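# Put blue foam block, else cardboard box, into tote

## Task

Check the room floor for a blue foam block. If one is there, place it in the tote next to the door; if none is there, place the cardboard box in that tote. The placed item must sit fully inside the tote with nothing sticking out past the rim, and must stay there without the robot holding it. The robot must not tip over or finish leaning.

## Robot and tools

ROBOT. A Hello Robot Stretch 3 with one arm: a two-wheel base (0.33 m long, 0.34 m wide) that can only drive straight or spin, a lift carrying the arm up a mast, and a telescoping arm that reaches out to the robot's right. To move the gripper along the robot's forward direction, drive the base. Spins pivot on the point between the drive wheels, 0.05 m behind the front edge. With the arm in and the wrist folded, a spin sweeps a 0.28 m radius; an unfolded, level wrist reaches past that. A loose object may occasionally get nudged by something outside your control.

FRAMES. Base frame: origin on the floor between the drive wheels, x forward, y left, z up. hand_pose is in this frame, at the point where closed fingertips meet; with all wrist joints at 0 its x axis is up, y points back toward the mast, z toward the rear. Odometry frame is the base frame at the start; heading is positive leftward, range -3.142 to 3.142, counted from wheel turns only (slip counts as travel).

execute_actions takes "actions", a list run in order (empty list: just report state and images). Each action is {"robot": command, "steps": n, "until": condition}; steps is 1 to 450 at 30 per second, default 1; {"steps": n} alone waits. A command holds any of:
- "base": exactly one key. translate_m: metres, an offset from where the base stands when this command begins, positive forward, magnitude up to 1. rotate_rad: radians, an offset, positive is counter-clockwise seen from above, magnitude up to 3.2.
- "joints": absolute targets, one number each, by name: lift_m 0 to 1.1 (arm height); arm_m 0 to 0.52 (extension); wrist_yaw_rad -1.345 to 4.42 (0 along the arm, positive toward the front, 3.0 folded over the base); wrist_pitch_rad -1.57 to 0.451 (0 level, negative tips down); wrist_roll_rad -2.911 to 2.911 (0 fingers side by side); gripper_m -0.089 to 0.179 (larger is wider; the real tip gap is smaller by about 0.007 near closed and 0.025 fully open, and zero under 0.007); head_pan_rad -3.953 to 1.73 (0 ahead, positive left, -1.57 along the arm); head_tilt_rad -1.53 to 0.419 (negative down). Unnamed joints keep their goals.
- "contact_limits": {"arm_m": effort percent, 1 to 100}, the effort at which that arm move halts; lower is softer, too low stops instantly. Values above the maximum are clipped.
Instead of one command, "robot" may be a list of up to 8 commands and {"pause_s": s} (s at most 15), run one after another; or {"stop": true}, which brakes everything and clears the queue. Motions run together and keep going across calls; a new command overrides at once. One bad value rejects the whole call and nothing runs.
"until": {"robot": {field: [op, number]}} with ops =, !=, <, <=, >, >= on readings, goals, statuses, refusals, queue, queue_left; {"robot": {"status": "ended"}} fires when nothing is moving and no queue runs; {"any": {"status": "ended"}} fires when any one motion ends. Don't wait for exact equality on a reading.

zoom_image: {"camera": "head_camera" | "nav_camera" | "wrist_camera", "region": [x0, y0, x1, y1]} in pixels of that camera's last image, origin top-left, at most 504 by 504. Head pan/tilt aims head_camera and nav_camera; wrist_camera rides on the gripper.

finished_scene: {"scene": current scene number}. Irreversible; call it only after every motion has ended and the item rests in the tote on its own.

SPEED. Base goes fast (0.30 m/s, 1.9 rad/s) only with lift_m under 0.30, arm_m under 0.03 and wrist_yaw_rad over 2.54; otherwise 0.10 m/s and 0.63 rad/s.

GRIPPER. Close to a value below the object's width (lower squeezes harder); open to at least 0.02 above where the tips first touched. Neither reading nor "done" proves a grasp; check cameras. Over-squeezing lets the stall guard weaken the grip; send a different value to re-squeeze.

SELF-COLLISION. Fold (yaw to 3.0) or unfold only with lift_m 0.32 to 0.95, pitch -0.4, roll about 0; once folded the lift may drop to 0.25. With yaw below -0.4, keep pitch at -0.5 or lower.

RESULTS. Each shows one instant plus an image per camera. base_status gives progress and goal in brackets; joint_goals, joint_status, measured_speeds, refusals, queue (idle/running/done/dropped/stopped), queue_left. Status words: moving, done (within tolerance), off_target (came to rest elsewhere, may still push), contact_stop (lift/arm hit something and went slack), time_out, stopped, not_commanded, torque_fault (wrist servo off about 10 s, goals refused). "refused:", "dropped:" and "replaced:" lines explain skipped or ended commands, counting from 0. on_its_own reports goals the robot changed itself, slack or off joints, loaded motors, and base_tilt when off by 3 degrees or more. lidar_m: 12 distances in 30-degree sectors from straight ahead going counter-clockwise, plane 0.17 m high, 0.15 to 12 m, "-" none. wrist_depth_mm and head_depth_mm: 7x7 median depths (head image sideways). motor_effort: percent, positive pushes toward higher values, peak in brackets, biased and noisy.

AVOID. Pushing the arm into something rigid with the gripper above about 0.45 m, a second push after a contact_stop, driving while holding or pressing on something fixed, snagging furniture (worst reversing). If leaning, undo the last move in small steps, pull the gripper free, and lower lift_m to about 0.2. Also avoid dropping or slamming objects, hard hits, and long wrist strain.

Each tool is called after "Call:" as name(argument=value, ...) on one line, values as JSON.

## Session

Call:
execute_actions(actions=[{"robot":{"joints":{"head_pan_rad":0.0,"head_tilt_rad":-0.6}},"steps":200,"until":{"robot":{"status":"ended"}}}])

Call:
execute_actions(actions=[{"robot":{"joints":{"head_pan_rad":-1.57}},"steps":200,"until":{"robot":{"status":"ended"}}}])

Call:
execute_actions(actions=[{"robot":{"joints":{"head_pan_rad":-3.14}},"steps":200,"until":{"robot":{"status":"ended"}}}])

Call:
execute_actions(actions=[{"robot":{"joints":{"head_pan_rad":1.57}},"steps":200,"until":{"robot":{"status":"ended"}}}])

Scene clock: 0.93 s.
robot.base_odometry: x=+0.000 y=+0.000 heading=+0.000 (m, m, rad; robot's odometry frame)
robot.turned_by_wheels: +0.000 (rad since the last result)
robot.turned_by_imu: +0.000 (rad since the last result)
robot.base_tilt: forward=+1.1 right=+0.5 (deg)
robot.lidar_m: 2.04 1.12 0.82 0.80 0.83 1.15 1.38 1.33 0.98 0.94 0.98 1.36
robot.head_depth_mm: 1655 1827 2041 2227 1778 1476 1238 / 1669 1828 2042 2221 1742 1472 1235 / 1678 1838 2055 2228 1813 1470 1235 / 1691 1861 2084 2261 1806 1458 1231 / 1707 1882 2116 2253 1796 1455 1225 / 1721 1908 2119 2291 1784 1458 1223 / 1740 1920 2131 2287 1792 1453 1221
robot.base_status: not_commanded
robot.joint_positions: lift_m=+0.392 arm_m=+0.002 wrist_yaw_rad=+3.044 wrist_pitch_rad=-0.509 wrist_roll_rad=+0.012 gripper_m=+0.037 head_pan_rad=-0.002 head_tilt_rad=-0.592
robot.joint_goals: lift_m=+0.392 arm_m=+0.002 wrist_yaw_rad=+3.044 wrist_pitch_rad=-0.509 wrist_roll_rad=+0.012 gripper_m=+0.037 head_pan_rad=+0.000 head_tilt_rad=-0.600
robot.joint_status: lift_m=not_commanded arm_m=not_commanded wrist_yaw_rad=not_commanded wrist_pitch_rad=not_commanded wrist_roll_rad=not_commanded gripper_m=not_commanded head_pan_rad=done head_tilt_rad=done
robot.measured_speeds: translate_m=+0.000 rotate_rad=+0.000 lift_m=+0.000 arm_m=+0.000 wrist_yaw_rad=+0.000 wrist_pitch_rad=+0.000 wrist_roll_rad=+0.000 head_pan_rad=+0.000 head_tilt_rad=+0.000
robot: refusals=0 queue=done queue_left=0
robot.motor_effort: left_wheel=+0(0) right_wheel=+0(0) lift_m=+22(23) arm_m=+0(0) wrist_yaw_rad=+0(0) wrist_pitch_rad=+6(6) wrist_roll_rad=+0(0) gripper_m=+1(0) head_pan_rad=+1(3) head_tilt_rad=-2(25) (%)
robot.hand_pose: x=-0.0006 y=+0.0638 z=+0.3850 quat_wxyz=(+0.212, +0.696, +0.144, +0.671) (m; robot's base frame)
robot.wrist_depth_mm: 747 767 780 802 798 816 837 / 822 829 861 883 893 927 957 / 902 892 916 889 911 871 889 / 774 765 756 761 746 738 726 / 655 664 649 648 636 636 626 / 575 572 - 589 544 550 547 / 506 514 - - 495 487 490
pictures: head_camera (sideways: a quarter turn clockwise sets it upright), nav_camera (sideways: a quarter turn counterclockwise sets it upright), wrist_camera
Images, in order (width x height): head_camera 896x504, nav_camera 672x504, wrist_camera 644x364.

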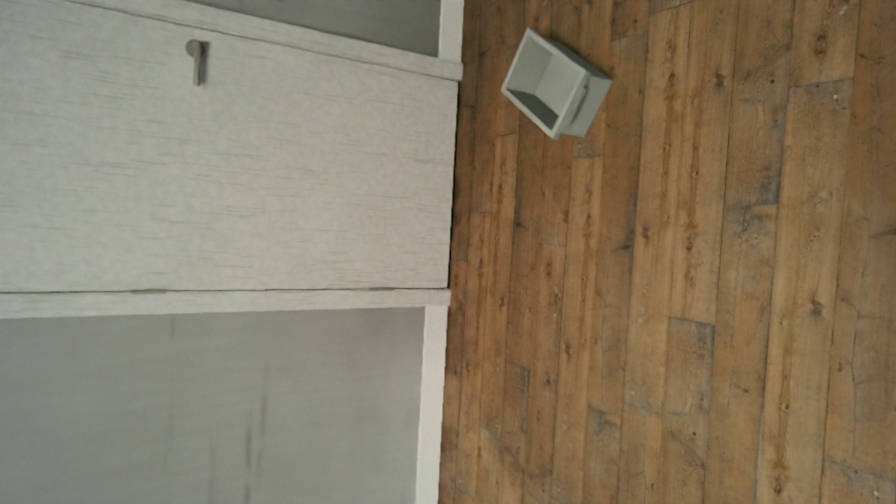

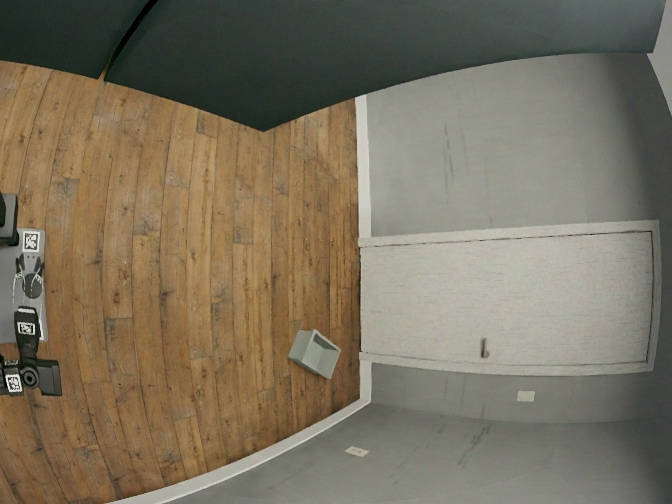

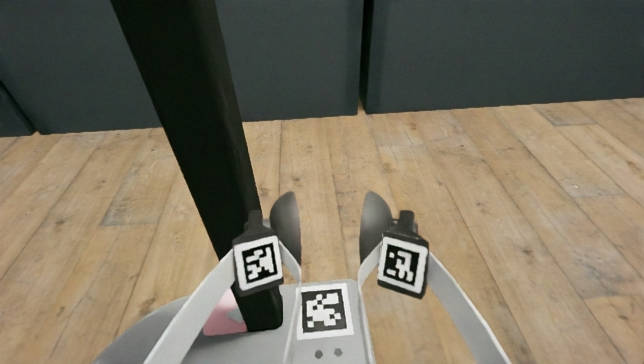

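Scene clock: 2.30 s.
robot.base_odometry: x=+0.000 y=+0.000 heading=+0.000 (m, m, rad; robot's odometry frame)
robot.turned_by_wheels: +0.000 (rad since the last result)
robot.turned_by_imu: +0.000 (rad since the last result)
robot.base_tilt: forward=+1.0 right=+0.5 (deg)
robot.lidar_m: 2.03 1.12 0.82 0.80 0.83 1.15 1.38 1.32 0.98 0.94 0.98 1.36
robot.head_depth_mm: 749 826 917 1033 1178 1370 1243 / 753 832 923 1043 1192 1364 1237 / 757 838 929 1054 1211 1378 1237 / 765 844 939 1061 1218 1390 1229 / 771 851 949 1069 1233 1390 1229 / 775 856 954 1085 1251 1403 1227 / 781 864 966 1094 1259 1413 1221
robot.base_status: not_commanded
robot.joint_positions: lift_m=+0.392 arm_m=+0.002 wrist_yaw_rad=+3.044 wrist_pitch_rad=-0.509 wrist_roll_rad=+0.012 gripper_m=+0.037 head_pan_rad=-1.563 head_tilt_rad=-0.592
robot.joint_goals: lift_m=+0.392 arm_m=+0.002 wrist_yaw_rad=+3.044 wrist_pitch_rad=-0.509 wrist_roll_rad=+0.012 gripper_m=+0.037 head_pan_rad=-1.570 head_tilt_rad=-0.600
robot.joint_status: lift_m=not_commanded arm_m=not_commanded wrist_yaw_rad=not_commanded wrist_pitch_rad=not_commanded wrist_roll_rad=not_commanded gripper_m=not_commanded head_pan_rad=done head_tilt_rad=done
robot.measured_speeds: translate_m=+0.000 rotate_rad=+0.000 lift_m=+0.000 arm_m=+0.000 wrist_yaw_rad=+0.000 wrist_pitch_rad=+0.000 wrist_roll_rad=+0.000 head_pan_rad=+0.000 head_tilt_rad=+0.000
robot: refusals=0 queue=done queue_left=0
robot.motor_effort: left_wheel=+0(0) right_wheel=+0(0) lift_m=+23(22) arm_m=+0(0) wrist_yaw_rad=+0(0) wrist_pitch_rad=+6(6) wrist_roll_rad=+0(0) gripper_m=+0(1) head_pan_rad=-4(43) head_tilt_rad=-3(2) (%)
robot.hand_pose: x=-0.0006 y=+0.0638 z=+0.3850 quat_wxyz=(+0.212, +0.696, +0.144, +0.671) (m; robot's base frame)
robot.wrist_depth_mm: 739 759 769 788 799 829 833 / 821 827 854 888 907 908 944 / 895 905 933 923 903 899 879 / 782 767 759 753 745 732 733 / 662 655 650 636 644 635 626 / 576 560 - 589 541 554 545 / 508 516 - - 492 490 486
pictures: head_camera (sideways: a quarter turn clockwise sets it upright), nav_camera (sideways: a quarter turn counterclockwise sets it upright), wrist_camera
Images, in order (width x height): head_camera 896x504, nav_camera 672x504, wrist_camera 644x364.

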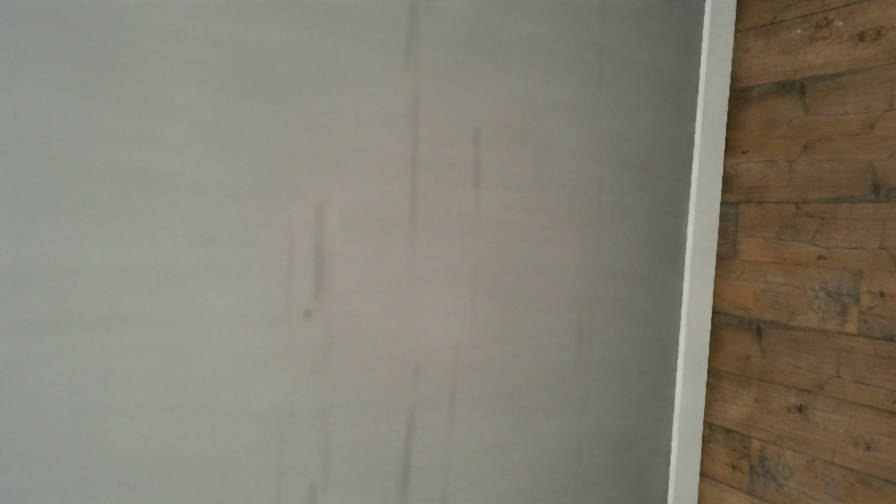

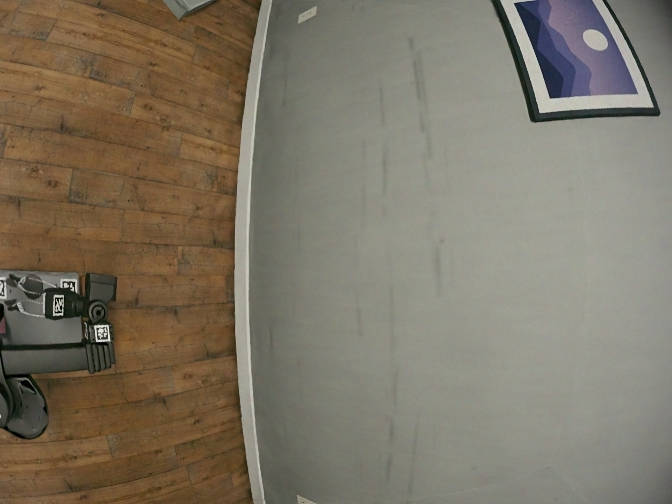

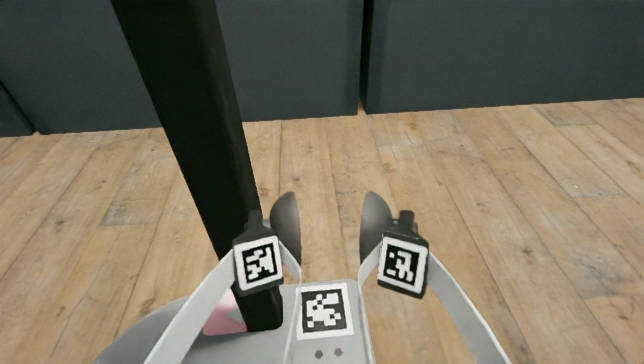

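Scene clock: 3.67 s.
robot.base_odometry: x=+0.000 y=+0.000 heading=+0.000 (m, m, rad; robot's odometry frame)
robot.turned_by_wheels: +0.000 (rad since the last result)
robot.turned_by_imu: +0.000 (rad since the last result)
robot.base_tilt: forward=+1.0 right=+0.5 (deg)
robot.lidar_m: 2.04 1.12 0.82 0.80 0.83 1.15 1.39 1.32 0.97 0.94 0.98 1.36
robot.head_depth_mm: 1412 1543 1715 1937 1816 1479 1250 / 1413 1561 1732 1956 1821 1470 1240 / 1422 1509 1661 1894 1782 1462 1235 / 1439 1521 1691 1906 1787 1454 1229 / 1438 1530 1692 1926 1789 1456 1232 / 1454 1545 1727 1910 1804 1452 1220 / 1465 1525 1643 1814 1783 1449 1224
robot.base_status: not_commanded
robot.joint_positions: lift_m=+0.392 arm_m=+0.002 wrist_yaw_rad=+3.044 wrist_pitch_rad=-0.509 wrist_roll_rad=+0.012 gripper_m=+0.037 head_pan_rad=-3.133 head_tilt_rad=-0.592
robot.joint_goals: lift_m=+0.392 arm_m=+0.002 wrist_yaw_rad=+3.044 wrist_pitch_rad=-0.509 wrist_roll_rad=+0.012 gripper_m=+0.037 head_pan_rad=-3.140 head_tilt_rad=-0.600
robot.joint_status: lift_m=not_commanded arm_m=not_commanded wrist_yaw_rad=not_commanded wrist_pitch_rad=not_commanded wrist_roll_rad=not_commanded gripper_m=not_commanded head_pan_rad=done head_tilt_rad=done
robot.measured_speeds: translate_m=+0.000 rotate_rad=+0.000 lift_m=+0.000 arm_m=+0.000 wrist_yaw_rad=+0.000 wrist_pitch_rad=+0.000 wrist_roll_rad=+0.000 head_pan_rad=+0.000 head_tilt_rad=+0.000
robot: refusals=0 queue=done queue_left=0
robot.motor_effort: left_wheel=+0(0) right_wheel=+1(1) lift_m=+22(22) arm_m=+0(0) wrist_yaw_rad=-1(1) wrist_pitch_rad=+6(6) wrist_roll_rad=+0(1) gripper_m=+0(1) head_pan_rad=-3(44) head_tilt_rad=-2(2) (%)
robot.hand_pose: x=-0.0006 y=+0.0638 z=+0.3850 quat_wxyz=(+0.212, +0.696, +0.144, +0.671) (m; robot's base frame)
robot.wrist_depth_mm: 746 758 774 788 801 826 833 / 823 831 851 891 903 915 955 / 889 893 912 896 912 885 887 / 773 773 756 757 743 733 732 / 666 654 658 642 635 626 624 / 572 572 - 591 541 549 545 / 507 516 - - 492 486 488
pictures: head_camera (sideways: a quarter turn clockwise sets it upright), nav_camera (sideways: a quarter turn counterclockwise sets it upright), wrist_camera
Images, in order (width x height): head_camera 896x504, nav_camera 672x504, wrist_camera 644x364.

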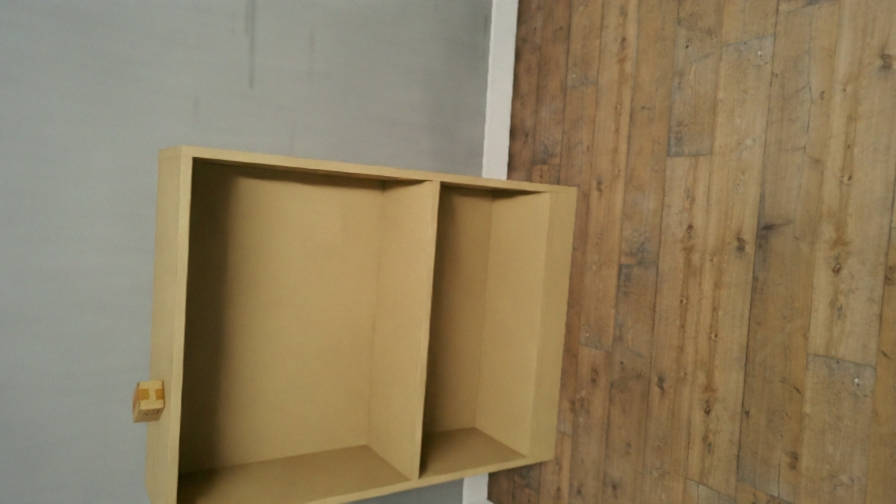

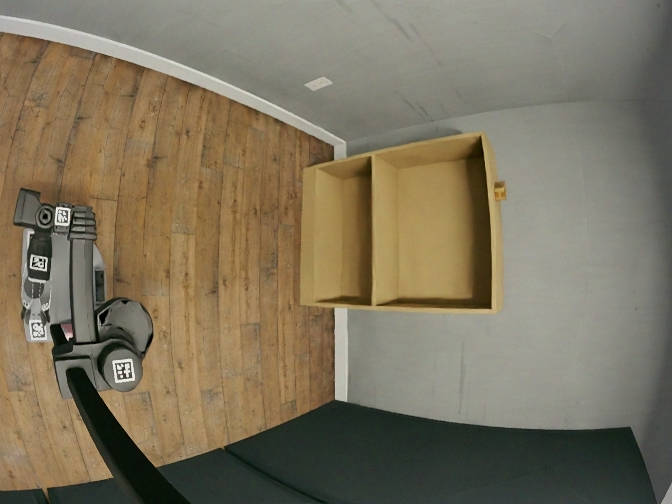

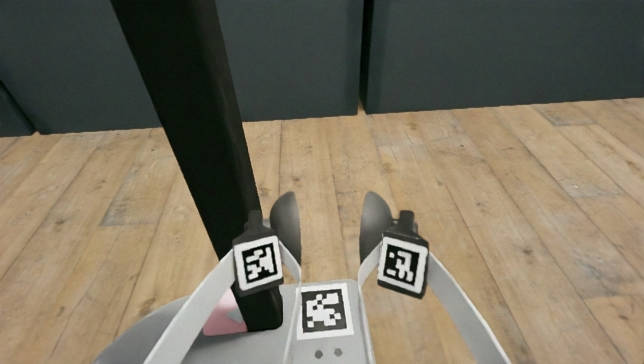

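Scene clock: 6.53 s.
robot.base_odometry: x=+0.000 y=+0.000 heading=+0.000 (m, m, rad; robot's odometry frame)
robot.turned_by_wheels: +0.000 (rad since the last result)
robot.turned_by_imu: +0.000 (rad since the last result)
robot.base_tilt: forward=+1.0 right=+0.5 (deg)
robot.lidar_m: 2.04 1.11 0.82 0.80 0.83 1.15 1.39 1.32 0.97 0.94 0.98 1.36
robot.head_depth_mm: 645 696 770 868 999 1163 1243 / 633 707 791 890 1023 1180 1242 / 638 699 783 887 1012 1199 1232 / 639 707 786 889 1022 1210 1226 / 644 709 791 896 1037 1215 1227 / 648 716 798 905 1042 1232 1225 / 650 720 805 910 1047 1207 -
robot.base_status: not_commanded
robot.joint_positions: lift_m=+0.392 arm_m=+0.002 wrist_yaw_rad=+3.044 wrist_pitch_rad=-0.509 wrist_roll_rad=+0.012 gripper_m=+0.037 head_pan_rad=+1.563 head_tilt_rad=-0.592
robot.joint_goals: lift_m=+0.392 arm_m=+0.002 wrist_yaw_rad=+3.044 wrist_pitch_rad=-0.509 wrist_roll_rad=+0.012 gripper_m=+0.037 head_pan_rad=+1.570 head_tilt_rad=-0.600
robot.joint_status: lift_m=not_commanded arm_m=not_commanded wrist_yaw_rad=not_commanded wrist_pitch_rad=not_commanded wrist_roll_rad=not_commanded gripper_m=not_commanded head_pan_rad=done head_tilt_rad=done
robot.measured_speeds: translate_m=+0.000 rotate_rad=+0.000 lift_m=+0.000 arm_m=+0.000 wrist_yaw_rad=+0.000 wrist_pitch_rad=+0.000 wrist_roll_rad=+0.000 head_pan_rad=+0.000 head_tilt_rad=+0.000
robot: refusals=0 queue=done queue_left=0
robot.motor_effort: left_wheel=+0(0) right_wheel=+0(0) lift_m=+22(22) arm_m=+0(0) wrist_yaw_rad=+0(0) wrist_pitch_rad=+6(6) wrist_roll_rad=+0(0) gripper_m=+2(1) head_pan_rad=+4(42) head_tilt_rad=-2(2) (%)
robot.hand_pose: x=-0.0006 y=+0.0638 z=+0.3850 quat_wxyz=(+0.212, +0.696, +0.144, +0.671) (m; robot's base frame)
robot.wrist_depth_mm: 744 760 773 789 801 819 825 / 831 839 871 889 892 918 955 / 906 903 926 908 892 886 874 / 776 775 755 750 749 735 734 / 662 652 650 646 635 635 628 / 576 570 - 594 536 551 544 / 509 514 - - 490 486 489
pictures: head_camera (sideways: a quarter turn clockwise sets it upright), nav_camera (sideways: a quarter turn counterclockwise sets it upright), wrist_camera
Images, in order (width x height): head_camera 896x504, nav_camera 672x504, wrist_camera 644x364.

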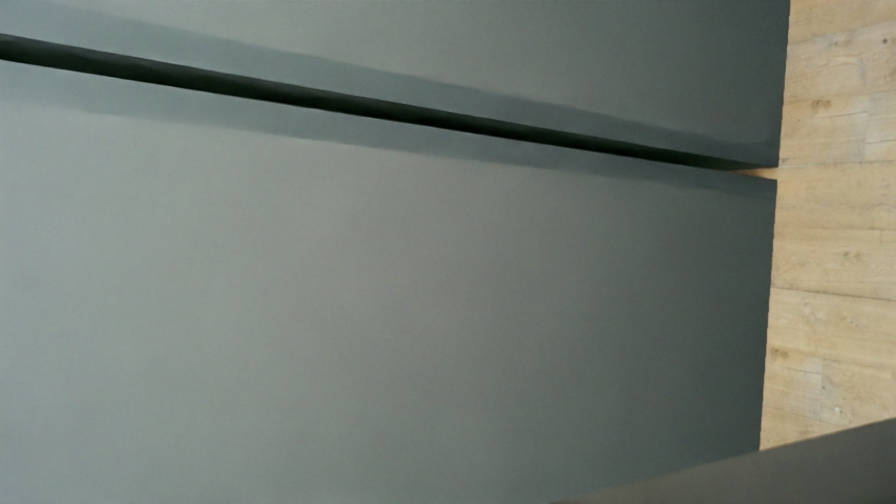

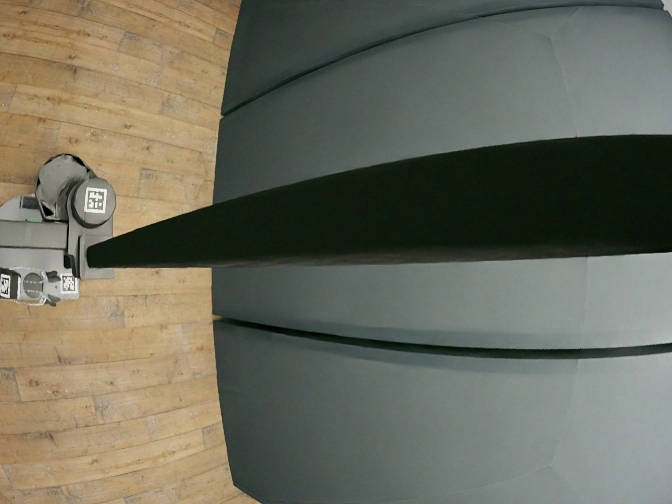

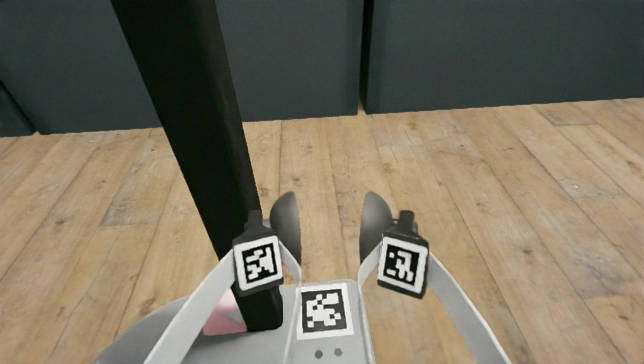

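Call:
execute_actions(actions=[{"robot":[{"joints":{"lift_m":0.27,"head_pan_rad":0.9,"head_tilt_rad":-0.6}},{"base":{"translate_m":1.0}},{"base":{"translate_m":0.45}},{"base":{"rotate_rad":1.6}},{"base":{"translate_m":1.0}},{"base":{"translate_m":0.9}}],"steps":450,"until":{"robot":{"status":"ended"}}},{"steps":300,"until":{"robot":{"status":"ended"}}}])

Scene clock: 29.40 s.
robot.base_odometry: x=+1.395 y=+1.899 heading=+1.600 (m, m, rad; robot's odometry frame)
robot.turned_by_wheels: +1.600 (rad since the last result)
robot.turned_by_imu: +1.623 (rad since the last result)
robot.base_tilt: forward=+1.0 right=+0.3 (deg)
robot.lidar_m: 1.46 2.00 2.76 2.25 1.51 0.74 2.21 0.93 0.69 0.68 0.71 1.01
robot.head_depth_mm: 2031 2119 1564 2339 1822 1471 1245 / 2259 2391 1783 2388 1813 1467 1234 / 2539 2759 2907 2299 1812 1472 1225 / 2933 3201 3218 2358 1812 1463 1229 / 2894 3149 3333 2341 1795 1449 1230 / 2752 2925 3163 2343 1781 1448 1225 / 2616 2681 3026 2333 1798 1450 1226
robot.base_status: done (translate_m +0.9000 of +0.9000)
robot.joint_positions: lift_m=+0.270 arm_m=+0.002 wrist_yaw_rad=+3.044 wrist_pitch_rad=-0.510 wrist_roll_rad=+0.012 gripper_m=+0.037 head_pan_rad=+0.907 head_tilt_rad=-0.593
robot.joint_goals: lift_m=+0.270 arm_m=+0.002 wrist_yaw_rad=+3.044 wrist_pitch_rad=-0.510 wrist_roll_rad=+0.012 gripper_m=+0.037 head_pan_rad=+0.900 head_tilt_rad=-0.600
robot.joint_status: lift_m=done arm_m=not_commanded wrist_yaw_rad=not_commanded wrist_pitch_rad=not_commanded wrist_roll_rad=not_commanded gripper_m=not_commanded head_pan_rad=done head_tilt_rad=done
robot.measured_speeds: translate_m=+0.000 rotate_rad=+0.000 lift_m=+0.000 arm_m=+0.000 wrist_yaw_rad=+0.000 wrist_pitch_rad=+0.000 wrist_roll_rad=+0.000 head_pan_rad=+0.000 head_tilt_rad=+0.000
robot: refusals=0 queue=done queue_left=0
robot.motor_effort: left_wheel=-2(7) right_wheel=+3(12) lift_m=+19(23) arm_m=+0(0) wrist_yaw_rad=+0(0) wrist_pitch_rad=+6(6) wrist_roll_rad=+0(0) gripper_m=+1(0) head_pan_rad=-3(41) head_tilt_rad=-3(4) (%)
robot.hand_pose: x=-0.0006 y=+0.0637 z=+0.2627 quat_wxyz=(+0.213, +0.696, +0.144, +0.671) (m; robot's base frame)
robot.wrist_depth_mm: - - - - - - - / 845 908 897 881 869 845 835 / 723 714 715 694 684 675 667 / 594 586 579 574 571 557 555 / 503 513 - - 482 479 477 / 446 - - - 411 421 418 / - - - - 375 371 370
pictures: head_camera (sideways: a quarter turn clockwise sets it upright), nav_camera (sideways: a quarter turn counterclockwise sets it upright), wrist_camera
Images, in order (width x height): head_camera 896x504, nav_camera 672x504, wrist_camera 644x364.

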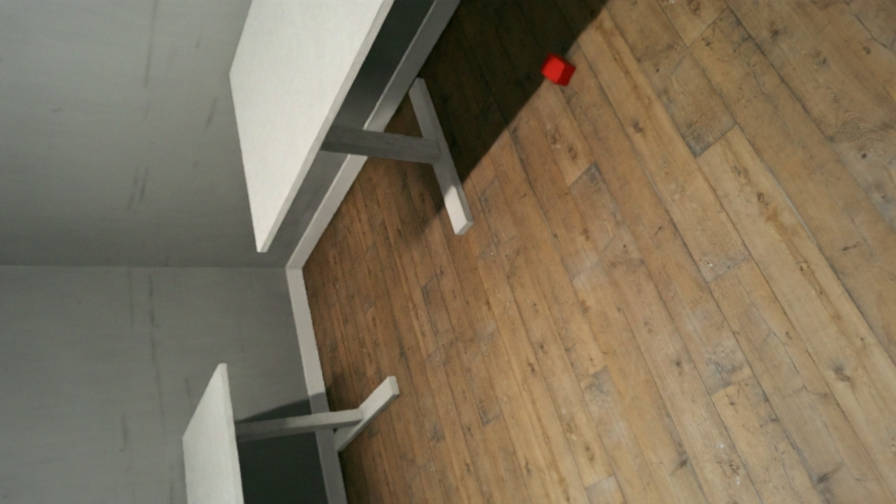

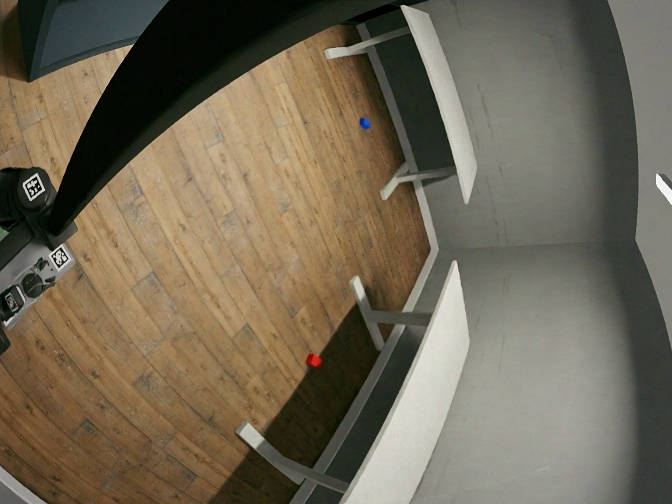

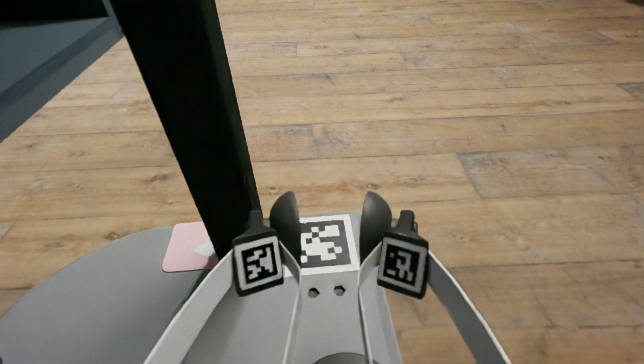

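Call:
execute_actions(actions=[{"robot":[{"base":{"rotate_rad":1.25},"joints":{"head_pan_rad":0.3,"head_tilt_rad":-0.8}},{"base":{"translate_m":1.0}},{"base":{"translate_m":0.3}}],"steps":450,"until":{"robot":{"status":"ended"}}}])

Scene clock: 39.60 s.
robot.base_odometry: x=+0.150 y=+2.273 heading=+2.850 (m, m, rad; robot's odometry frame)
robot.turned_by_wheels: +1.250 (rad since the last result)
robot.turned_by_imu: +1.266 (rad since the last result)
robot.base_tilt: forward=+1.1 right=+0.4 (deg)
robot.lidar_m: 1.46 1.53 1.34 1.49 1.03 1.40 1.94 1.94 1.43 1.55 1.12 1.78
robot.head_depth_mm: 1531 1390 1547 1766 1531 1303 1141 / 1543 1387 2020 1844 1522 1310 1140 / 1561 1381 2051 1838 1524 1302 1137 / 1565 1380 2087 1829 1517 1296 1139 / 1581 1366 2060 1830 1515 1294 1134 / 1593 1361 2071 1818 1510 1295 1128 / 1602 1354 1709 1760 1517 1296 1133
robot.base_status: done (translate_m +0.3000 of +0.3000)
robot.joint_positions: lift_m=+0.270 arm_m=+0.002 wrist_yaw_rad=+3.044 wrist_pitch_rad=-0.510 wrist_roll_rad=+0.012 gripper_m=+0.037 head_pan_rad=+0.307 head_tilt_rad=-0.791
robot.joint_goals: lift_m=+0.270 arm_m=+0.002 wrist_yaw_rad=+3.044 wrist_pitch_rad=-0.510 wrist_roll_rad=+0.012 gripper_m=+0.037 head_pan_rad=+0.300 head_tilt_rad=-0.800
robot.joint_status: lift_m=done arm_m=not_commanded wrist_yaw_rad=not_commanded wrist_pitch_rad=not_commanded wrist_roll_rad=not_commanded gripper_m=not_commanded head_pan_rad=done head_tilt_rad=done
robot.measured_speeds: translate_m=+0.000 rotate_rad=+0.000 lift_m=+0.000 arm_m=+0.000 wrist_yaw_rad=+0.000 wrist_pitch_rad=+0.000 wrist_roll_rad=+0.000 head_pan_rad=+0.000 head_tilt_rad=+0.000
robot: refusals=0 queue=done queue_left=0
robot.motor_effort: left_wheel=-2(7) right_wheel=+3(11) lift_m=+19(19) arm_m=+0(0) wrist_yaw_rad=+0(0) wrist_pitch_rad=+6(6) wrist_roll_rad=+0(0) gripper_m=-1(1) head_pan_rad=-4(38) head_tilt_rad=-3(17) (%)
robot.hand_pose: x=-0.0006 y=+0.0637 z=+0.2627 quat_wxyz=(+0.213, +0.696, +0.144, +0.671) (m; robot's base frame)
robot.wrist_depth_mm: - - - - - - - / 861 907 885 877 864 846 838 / 718 706 723 690 681 683 665 / 592 589 580 577 565 562 559 / 505 514 - - 487 482 478 / 448 - - - 415 419 418 / - - - - 375 374 368
pictures: head_camera (sideways: a quarter turn clockwise sets it upright), nav_camera (sideways: a quarter turn counterclockwise sets it upright), wrist_camera
Images, in order (width x height): head_camera 896x504, nav_camera 672x504, wrist_camera 644x364.

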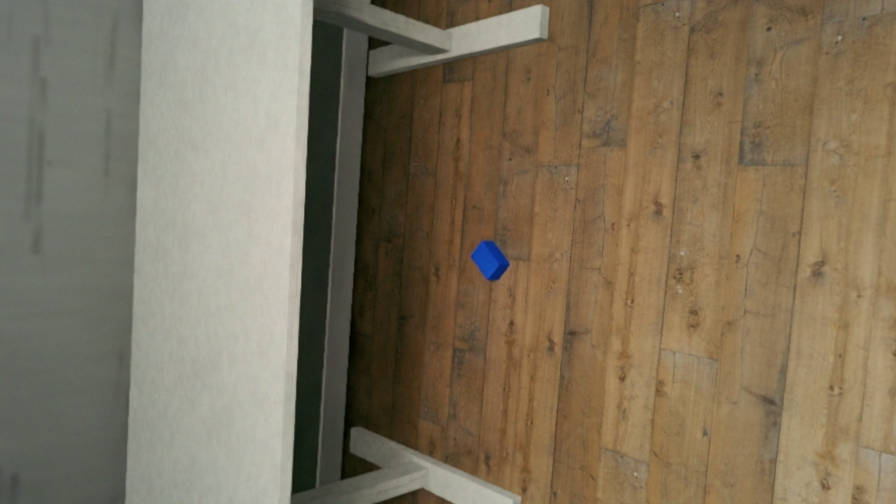

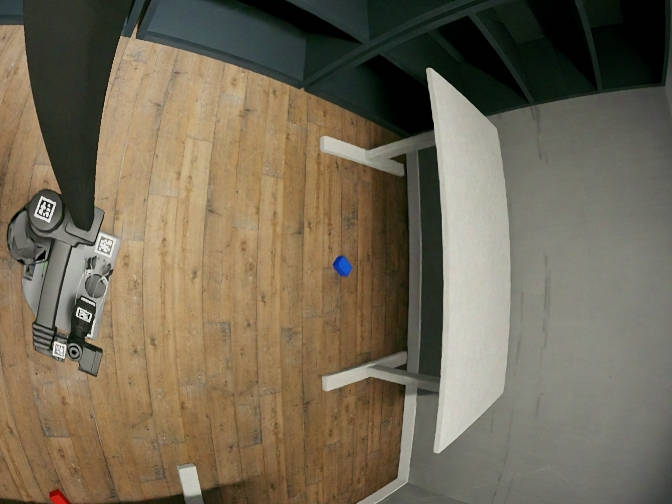

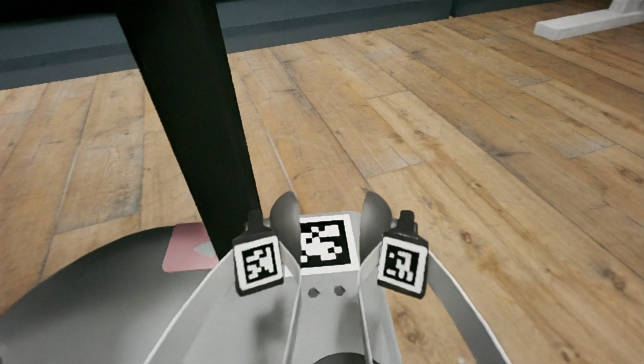

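Call:
execute_actions(actions=[{"robot":[{"base":{"rotate_rad":0.31},"joints":{"head_pan_rad":-1.57,"head_tilt_rad":-1.0}},{"base":{"translate_m":0.5}},{"base":{"rotate_rad":1.55}},{"joints":{"lift_m":0.5,"wrist_pitch_rad":-0.4}},{"joints":{"wrist_yaw_rad":0.0,"gripper_m":0.15}},{"joints":{"wrist_pitch_rad":-1.5,"arm_m":0.40,"lift_m":0.3}}],"steps":450,"until":{"robot":{"status":"ended"}}},{"steps":300,"until":{"robot":{"status":"ended"}}}])

Scene clock: 56.60 s.
robot.base_odometry: x=-0.350 y=+2.264 heading=-1.574 (m, m, rad; robot's odometry frame)
robot.turned_by_wheels: +1.860 (rad since the last result)
robot.turned_by_imu: +1.880 (rad since the last result)
robot.base_tilt: forward=+1.2 right=+0.5 (deg)
robot.lidar_m: 1.40 1.13 1.77 2.44 1.82 1.62 1.13 1.64 1.01 1.33 1.10 1.07
robot.head_depth_mm: 1116 927 783 1479 1358 1210 1093 / 1120 928 785 1510 1355 1207 1122 / 1132 932 781 1570 1333 1209 - / 1141 929 781 1525 1349 1209 - / 1147 932 783 1534 1351 1209 1091 / 1145 928 781 1537 1355 1206 1093 / 1142 931 782 1532 1358 1204 1093
robot.base_status: done (rotate_rad +1.5499 of +1.5500)
robot.joint_positions: lift_m=+0.300 arm_m=+0.400 wrist_yaw_rad=+0.001 wrist_pitch_rad=-1.495 wrist_roll_rad=+0.012 gripper_m=+0.150 head_pan_rad=-1.563 head_tilt_rad=-0.988
robot.joint_goals: lift_m=+0.300 arm_m=+0.400 wrist_yaw_rad=+0.000 wrist_pitch_rad=-1.500 wrist_roll_rad=+0.012 gripper_m=+0.150 head_pan_rad=-1.570 head_tilt_rad=-1.000
robot.joint_status: lift_m=done arm_m=done wrist_yaw_rad=done wrist_pitch_rad=done wrist_roll_rad=not_commanded gripper_m=done head_pan_rad=done head_tilt_rad=done
robot.measured_speeds: translate_m=+0.000 rotate_rad=+0.000 lift_m=+0.000 arm_m=+0.000 wrist_yaw_rad=+0.000 wrist_pitch_rad=+0.000 wrist_roll_rad=+0.000 head_pan_rad=+0.000 head_tilt_rad=+0.000
robot: refusals=0 queue=done queue_left=0
robot.motor_effort: left_wheel=-2(7) right_wheel=+3(12) lift_m=+19(27) arm_m=+4(8) wrist_yaw_rad=-1(4) wrist_pitch_rad=-2(13) wrist_roll_rad=+0(0) gripper_m=+0(80) head_pan_rad=-3(45) head_tilt_rad=-4(17) (%)
robot.hand_pose: x=-0.0216 y=-0.5400 z=+0.1815 quat_wxyz=(+0.516, +0.478, -0.521, -0.483) (m; robot's base frame)
robot.wrist_depth_mm: 327 323 280 320 318 314 311 / 333 334 328 328 325 322 318 / 342 340 339 336 333 330 327 / 353 348 347 342 343 337 337 / 362 362 356 352 349 344 342 / 374 374 364 361 359 357 353 / 386 380 377 370 370 366 362
pictures: head_camera (sideways: a quarter turn clockwise sets it upright), nav_camera (sideways: a quarter turn counterclockwise sets it upright), wrist_camera
Images, in order (width x height): head_camera 896x504, nav_camera 672x504, wrist_camera 644x364.

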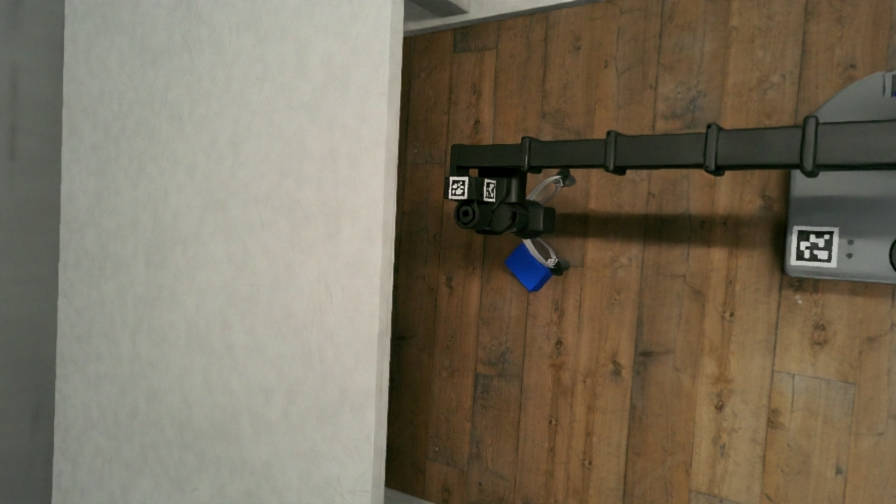

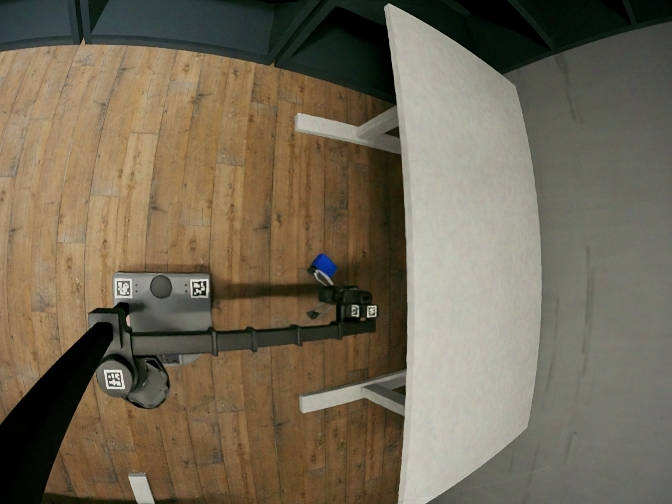

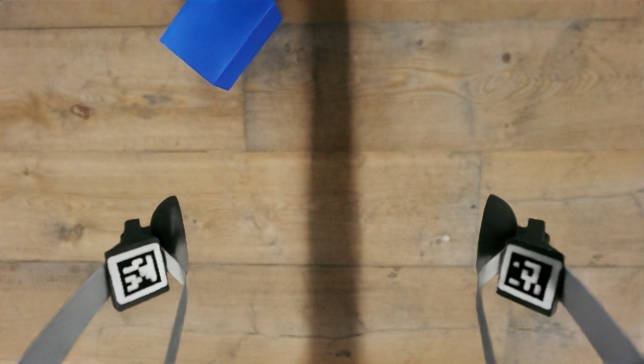

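Call:
execute_actions(actions=[{"robot":{"base":{"translate_m":0.1},"joints":{"arm_m":0.52,"lift_m":0.22,"wrist_pitch_rad":-1.3}},"steps":450,"until":{"robot":{"status":"ended"}}}])

Scene clock: 59.07 s.
robot.base_odometry: x=-0.351 y=+2.164 heading=-1.574 (m, m, rad; robot's odometry frame)
robot.turned_by_wheels: +0.000 (rad since the last result)
robot.turned_by_imu: +0.000 (rad since the last result)
robot.base_tilt: forward=+1.0 right=+0.4 (deg)
robot.lidar_m: 1.37 1.04 1.70 2.44 1.87 1.73 1.22 1.74 1.06 1.34 1.04 0.98
robot.head_depth_mm: 1116 929 781 1507 1354 1206 1089 / 1125 928 781 1504 1354 1211 1130 / 1131 933 783 1518 1357 1208 - / 1139 931 783 1519 1354 1209 - / 1144 928 782 1538 1356 1209 1092 / 1139 930 781 1543 1351 1199 1092 / 1141 927 779 1486 1354 1210 1094
robot.base_status: done (translate_m +0.1000 of +0.1000)
robot.joint_positions: lift_m=+0.220 arm_m=+0.520 wrist_yaw_rad=+0.001 wrist_pitch_rad=-1.306 wrist_roll_rad=+0.012 gripper_m=+0.150 head_pan_rad=-1.563 head_tilt_rad=-0.988
robot.joint_goals: lift_m=+0.220 arm_m=+0.520 wrist_yaw_rad=+0.000 wrist_pitch_rad=-1.300 wrist_roll_rad=+0.012 gripper_m=+0.150 head_pan_rad=-1.570 head_tilt_rad=-1.000
robot.joint_status: lift_m=done arm_m=done wrist_yaw_rad=done wrist_pitch_rad=done wrist_roll_rad=not_commanded gripper_m=done head_pan_rad=done head_tilt_rad=done
robot.measured_speeds: translate_m=+0.000 rotate_rad=+0.000 lift_m=+0.000 arm_m=+0.000 wrist_yaw_rad=+0.000 wrist_pitch_rad=+0.000 wrist_roll_rad=+0.000 head_pan_rad=+0.000 head_tilt_rad=+0.000
robot: refusals=0 queue=done queue_left=0
robot.motor_effort: left_wheel=-1(3) right_wheel=+2(7) lift_m=+19(21) arm_m=+5(7) wrist_yaw_rad=-2(3) wrist_pitch_rad=+3(5) wrist_roll_rad=+0(0) gripper_m=+1(1) head_pan_rad=-4(3) head_tilt_rad=-4(4) (%)
robot.hand_pose: x=-0.0216 y=-0.7084 z=+0.1053 quat_wxyz=(+0.559, +0.428, -0.564, -0.432) (m; robot's base frame)
robot.wrist_depth_mm: 281 278 276 274 270 267 265 / 279 277 274 273 269 265 266 / 278 275 273 270 268 265 262 / 277 274 271 269 267 265 262 / 274 275 271 223 265 263 261 / 275 271 268 222 263 263 259 / 271 271 269 266 263 260 258
pictures: head_camera (sideways: a quarter turn clockwise sets it upright), nav_camera (sideways: a quarter turn counterclockwise sets it upright), wrist_camera
Images, in order (width x height): head_camera 896x504, nav_camera 672x504, wrist_camera 644x364.

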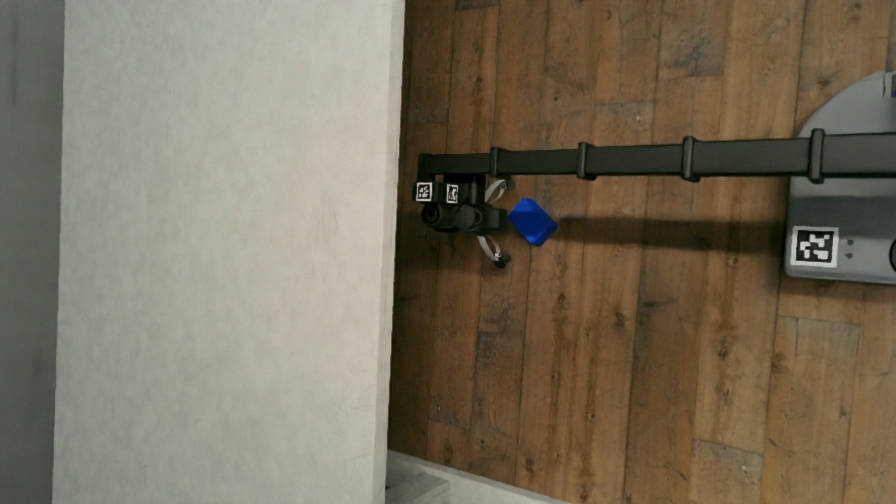

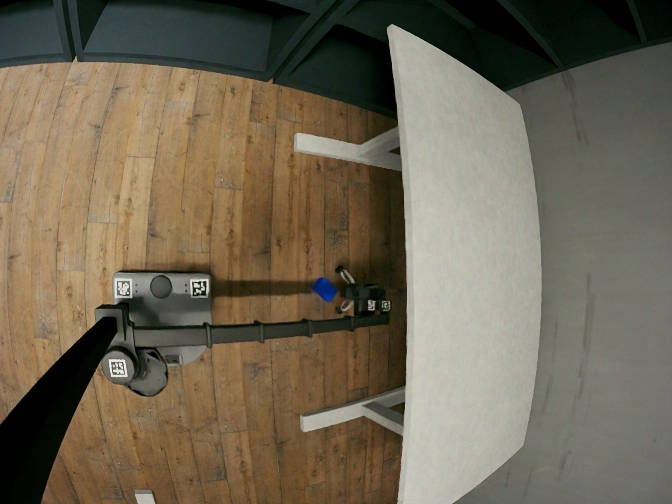

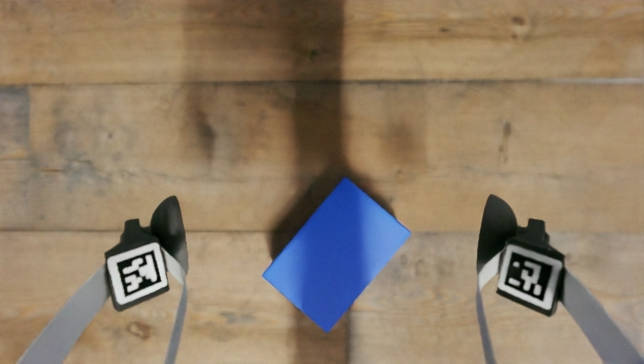

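Call:
execute_actions(actions=[{"robot":{"joints":{"wrist_pitch_rad":-1.5,"wrist_roll_rad":0.75,"lift_m":0.2}},"steps":450,"until":{"robot":{"status":"ended"}}}])

Scene clock: 60.50 s.
robot.base_odometry: x=-0.351 y=+2.164 heading=-1.574 (m, m, rad; robot's odometry frame)
robot.turned_by_wheels: +0.000 (rad since the last result)
robot.turned_by_imu: +0.000 (rad since the last result)
robot.base_tilt: forward=+1.2 right=+0.5 (deg)
robot.lidar_m: 1.37 1.04 1.71 2.44 1.87 1.72 1.22 1.73 1.06 1.34 1.04 0.98
robot.head_depth_mm: 1116 929 780 1515 1350 1208 1091 / 1122 929 782 1510 1358 1205 1125 / 1130 929 782 1526 1359 1212 - / 1143 929 781 1516 1356 1212 - / 1139 927 780 1533 1352 1210 1090 / 1143 927 781 1544 1352 1211 1090 / 1143 925 782 1482 1355 1206 1090
robot.base_status: done (translate_m +0.1000 of +0.1000)
robot.joint_positions: lift_m=+0.200 arm_m=+0.520 wrist_yaw_rad=+0.001 wrist_pitch_rad=-1.493 wrist_roll_rad=+0.745 gripper_m=+0.150 head_pan_rad=-1.563 head_tilt_rad=-0.988
robot.joint_goals: lift_m=+0.200 arm_m=+0.520 wrist_yaw_rad=+0.000 wrist_pitch_rad=-1.500 wrist_roll_rad=+0.750 gripper_m=+0.150 head_pan_rad=-1.570 head_tilt_rad=-1.000
robot.joint_status: lift_m=done arm_m=done wrist_yaw_rad=done wrist_pitch_rad=done wrist_roll_rad=done gripper_m=done head_pan_rad=done head_tilt_rad=done
robot.measured_speeds: translate_m=+0.000 rotate_rad=+0.000 lift_m=+0.000 arm_m=+0.000 wrist_yaw_rad=+0.000 wrist_pitch_rad=+0.000 wrist_roll_rad=+0.000 head_pan_rad=+0.000 head_tilt_rad=+0.000
robot: refusals=0 queue=done queue_left=0
robot.motor_effort: left_wheel=-2(2) right_wheel=+2(2) lift_m=+20(20) arm_m=+5(5) wrist_yaw_rad=-2(2) wrist_pitch_rad=-3(3) wrist_roll_rad=+3(5) gripper_m=-1(1) head_pan_rad=-4(3) head_tilt_rad=-5(4) (%)
robot.hand_pose: x=-0.0216 y=-0.6603 z=+0.0815 quat_wxyz=(+0.295, +0.273, -0.672, -0.622) (m; robot's base frame)
robot.wrist_depth_mm: 237 233 228 224 220 215 211 / 245 239 235 229 225 221 216 / 252 246 241 192 231 227 221 / 258 253 248 198 237 233 228 / 266 262 255 203 245 238 234 / 276 270 263 258 251 248 240 / 283 279 271 265 258 253 248
pictures: head_camera (sideways: a quarter turn clockwise sets it upright), nav_camera (sideways: a quarter turn counterclockwise sets it upright), wrist_camera
Images, in order (width x height): head_camera 896x504, nav_camera 672x504, wrist_camera 644x364.

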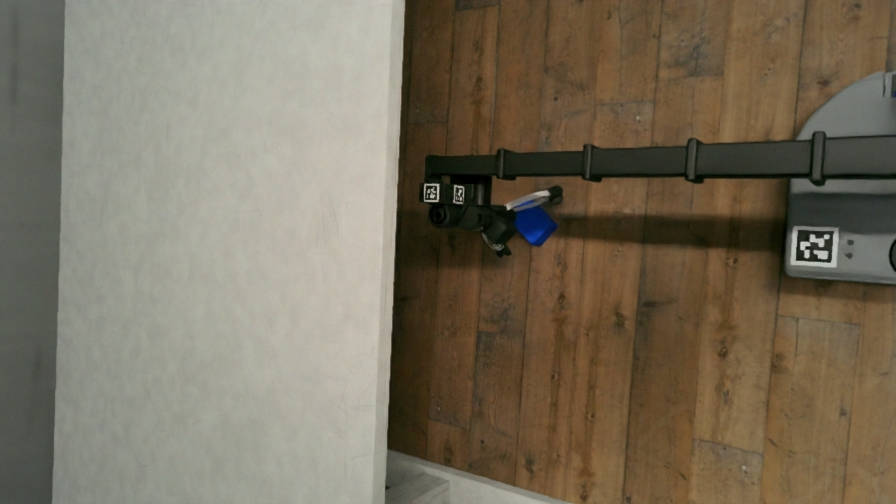

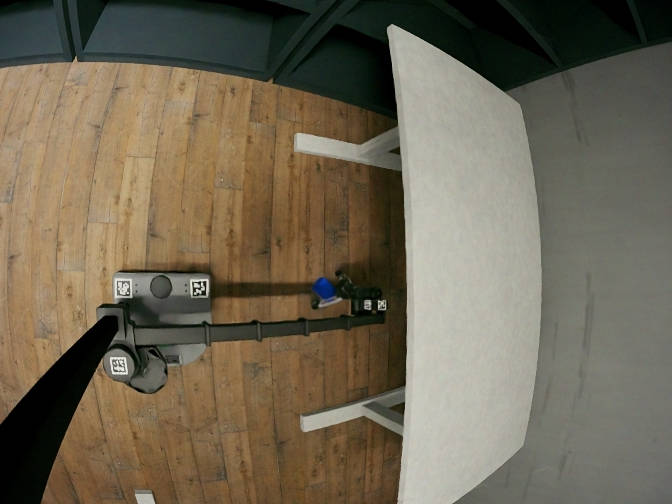

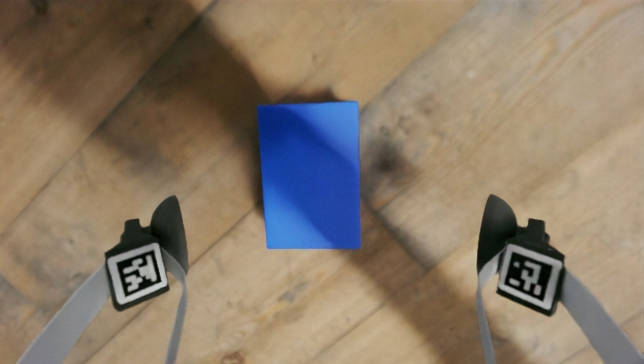

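Aligned and within reach. Grip.

Call:
execute_actions(actions=[{"robot":[{"joints":{"lift_m":0.135}},{"joints":{"gripper_m":0.02}},{"joints":{"lift_m":0.3}}],"steps":450,"until":{"robot":{"status":"ended"}}}])

Scene clock: 66.10 s.
robot.base_odometry: x=-0.351 y=+2.164 heading=-1.574 (m, m, rad; robot's odometry frame)
robot.turned_by_wheels: +0.000 (rad since the last result)
robot.turned_by_imu: -0.008 (rad since the last result)
robot.base_tilt: forward=+1.1 right=+0.5 (deg)
robot.lidar_m: 1.37 1.04 1.70 2.44 1.87 1.72 1.22 1.73 1.06 0.68 1.04 0.98
robot.head_depth_mm: 1119 927 781 1508 1351 1209 1092 / 1126 929 781 1507 1355 1205 1121 / 1132 929 782 1231 1354 1210 - / 1139 931 781 1511 1361 1209 - / 1144 930 781 1543 1357 1210 1093 / 1143 928 781 1538 1354 1206 1093 / 1144 929 781 1493 1355 1211 1094
robot.base_status: done (translate_m +0.1000 of +0.1000)
robot.joint_positions: lift_m=+0.300 arm_m=+0.520 wrist_yaw_rad=+0.003 wrist_pitch_rad=-1.502 wrist_roll_rad=+0.745 gripper_m=+0.027 head_pan_rad=-1.563 head_tilt_rad=-0.988
robot.joint_goals: lift_m=+0.300 arm_m=+0.520 wrist_yaw_rad=+0.000 wrist_pitch_rad=-1.500 wrist_roll_rad=+0.750 gripper_m=+0.026 head_pan_rad=-1.570 head_tilt_rad=-1.000
robot.joint_status: lift_m=done arm_m=done wrist_yaw_rad=done wrist_pitch_rad=done wrist_roll_rad=done gripper_m=done head_pan_rad=done head_tilt_rad=done
robot.measured_speeds: translate_m=+0.000 rotate_rad=+0.000 lift_m=+0.000 arm_m=+0.000 wrist_yaw_rad=+0.000 wrist_pitch_rad=+0.000 wrist_roll_rad=+0.000 head_pan_rad=+0.000 head_tilt_rad=+0.000
robot: refusals=0 queue=done queue_left=0
robot.on_its_own: gripper_m is held at +0.026, not at your +0.020, by its stall guard, which is not easing now
robot.motor_effort: left_wheel=+0(9) right_wheel=+1(20) lift_m=+26(28) arm_m=+4(4) wrist_yaw_rad=-4(8) wrist_pitch_rad=+2(21) wrist_roll_rad=+3(7) gripper_m=-19(100) head_pan_rad=-4(4) head_tilt_rad=-5(5) (%)
robot.hand_pose: x=-0.0217 y=-0.6579 z=+0.1812 quat_wxyz=(+0.294, +0.275, -0.669, -0.625) (m; robot's base frame)
robot.wrist_depth_mm: 335 328 323 316 311 303 301 / 343 338 328 124 319 314 307 / 355 347 127 126 326 322 317 / 367 356 349 128 335 331 323 / 377 369 245 130 130 340 335 / 390 384 374 132 360 349 346 / 400 395 385 378 368 363 354
pictures: head_camera (sideways: a quarter turn clockwise sets it upright), nav_camera (sideways: a quarter turn counterclockwise sets it upright), wrist_camera
Images, in order (width x height): head_camera 896x504, nav_camera 672x504, wrist_camera 644x364.

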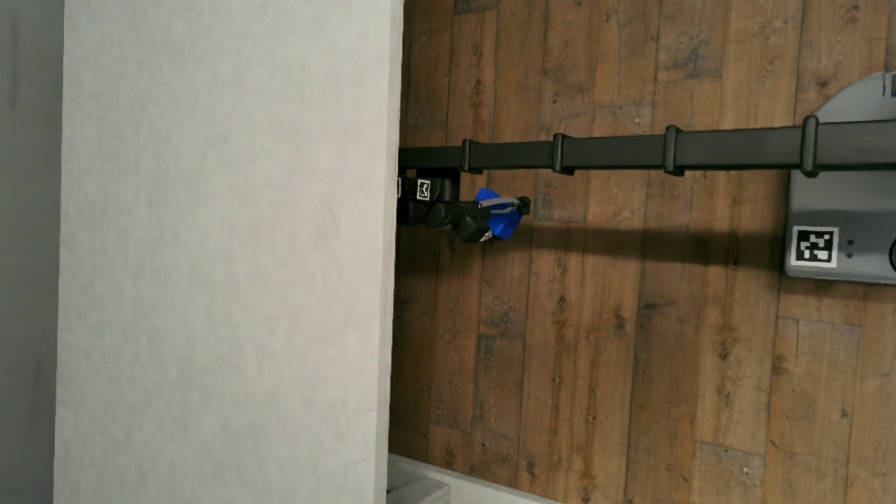

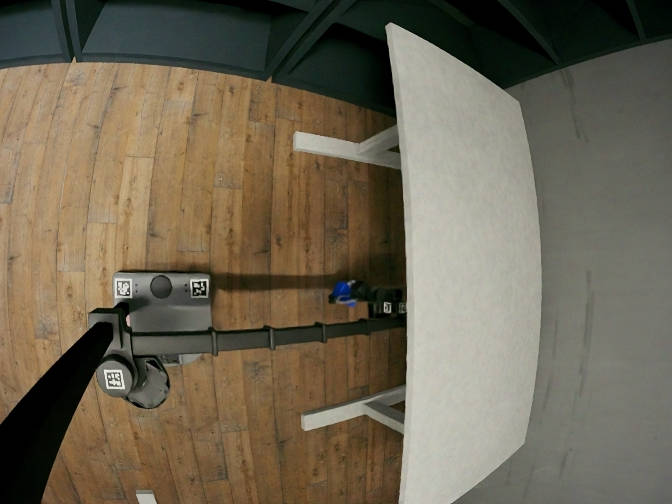

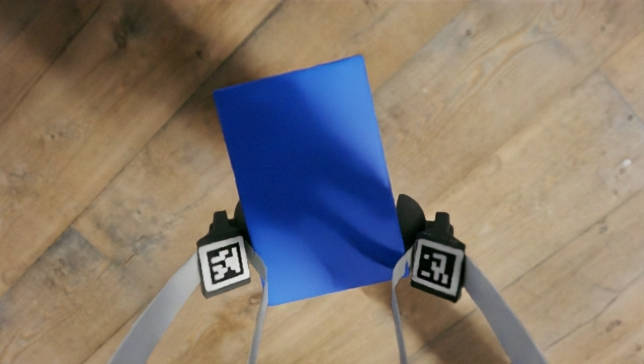

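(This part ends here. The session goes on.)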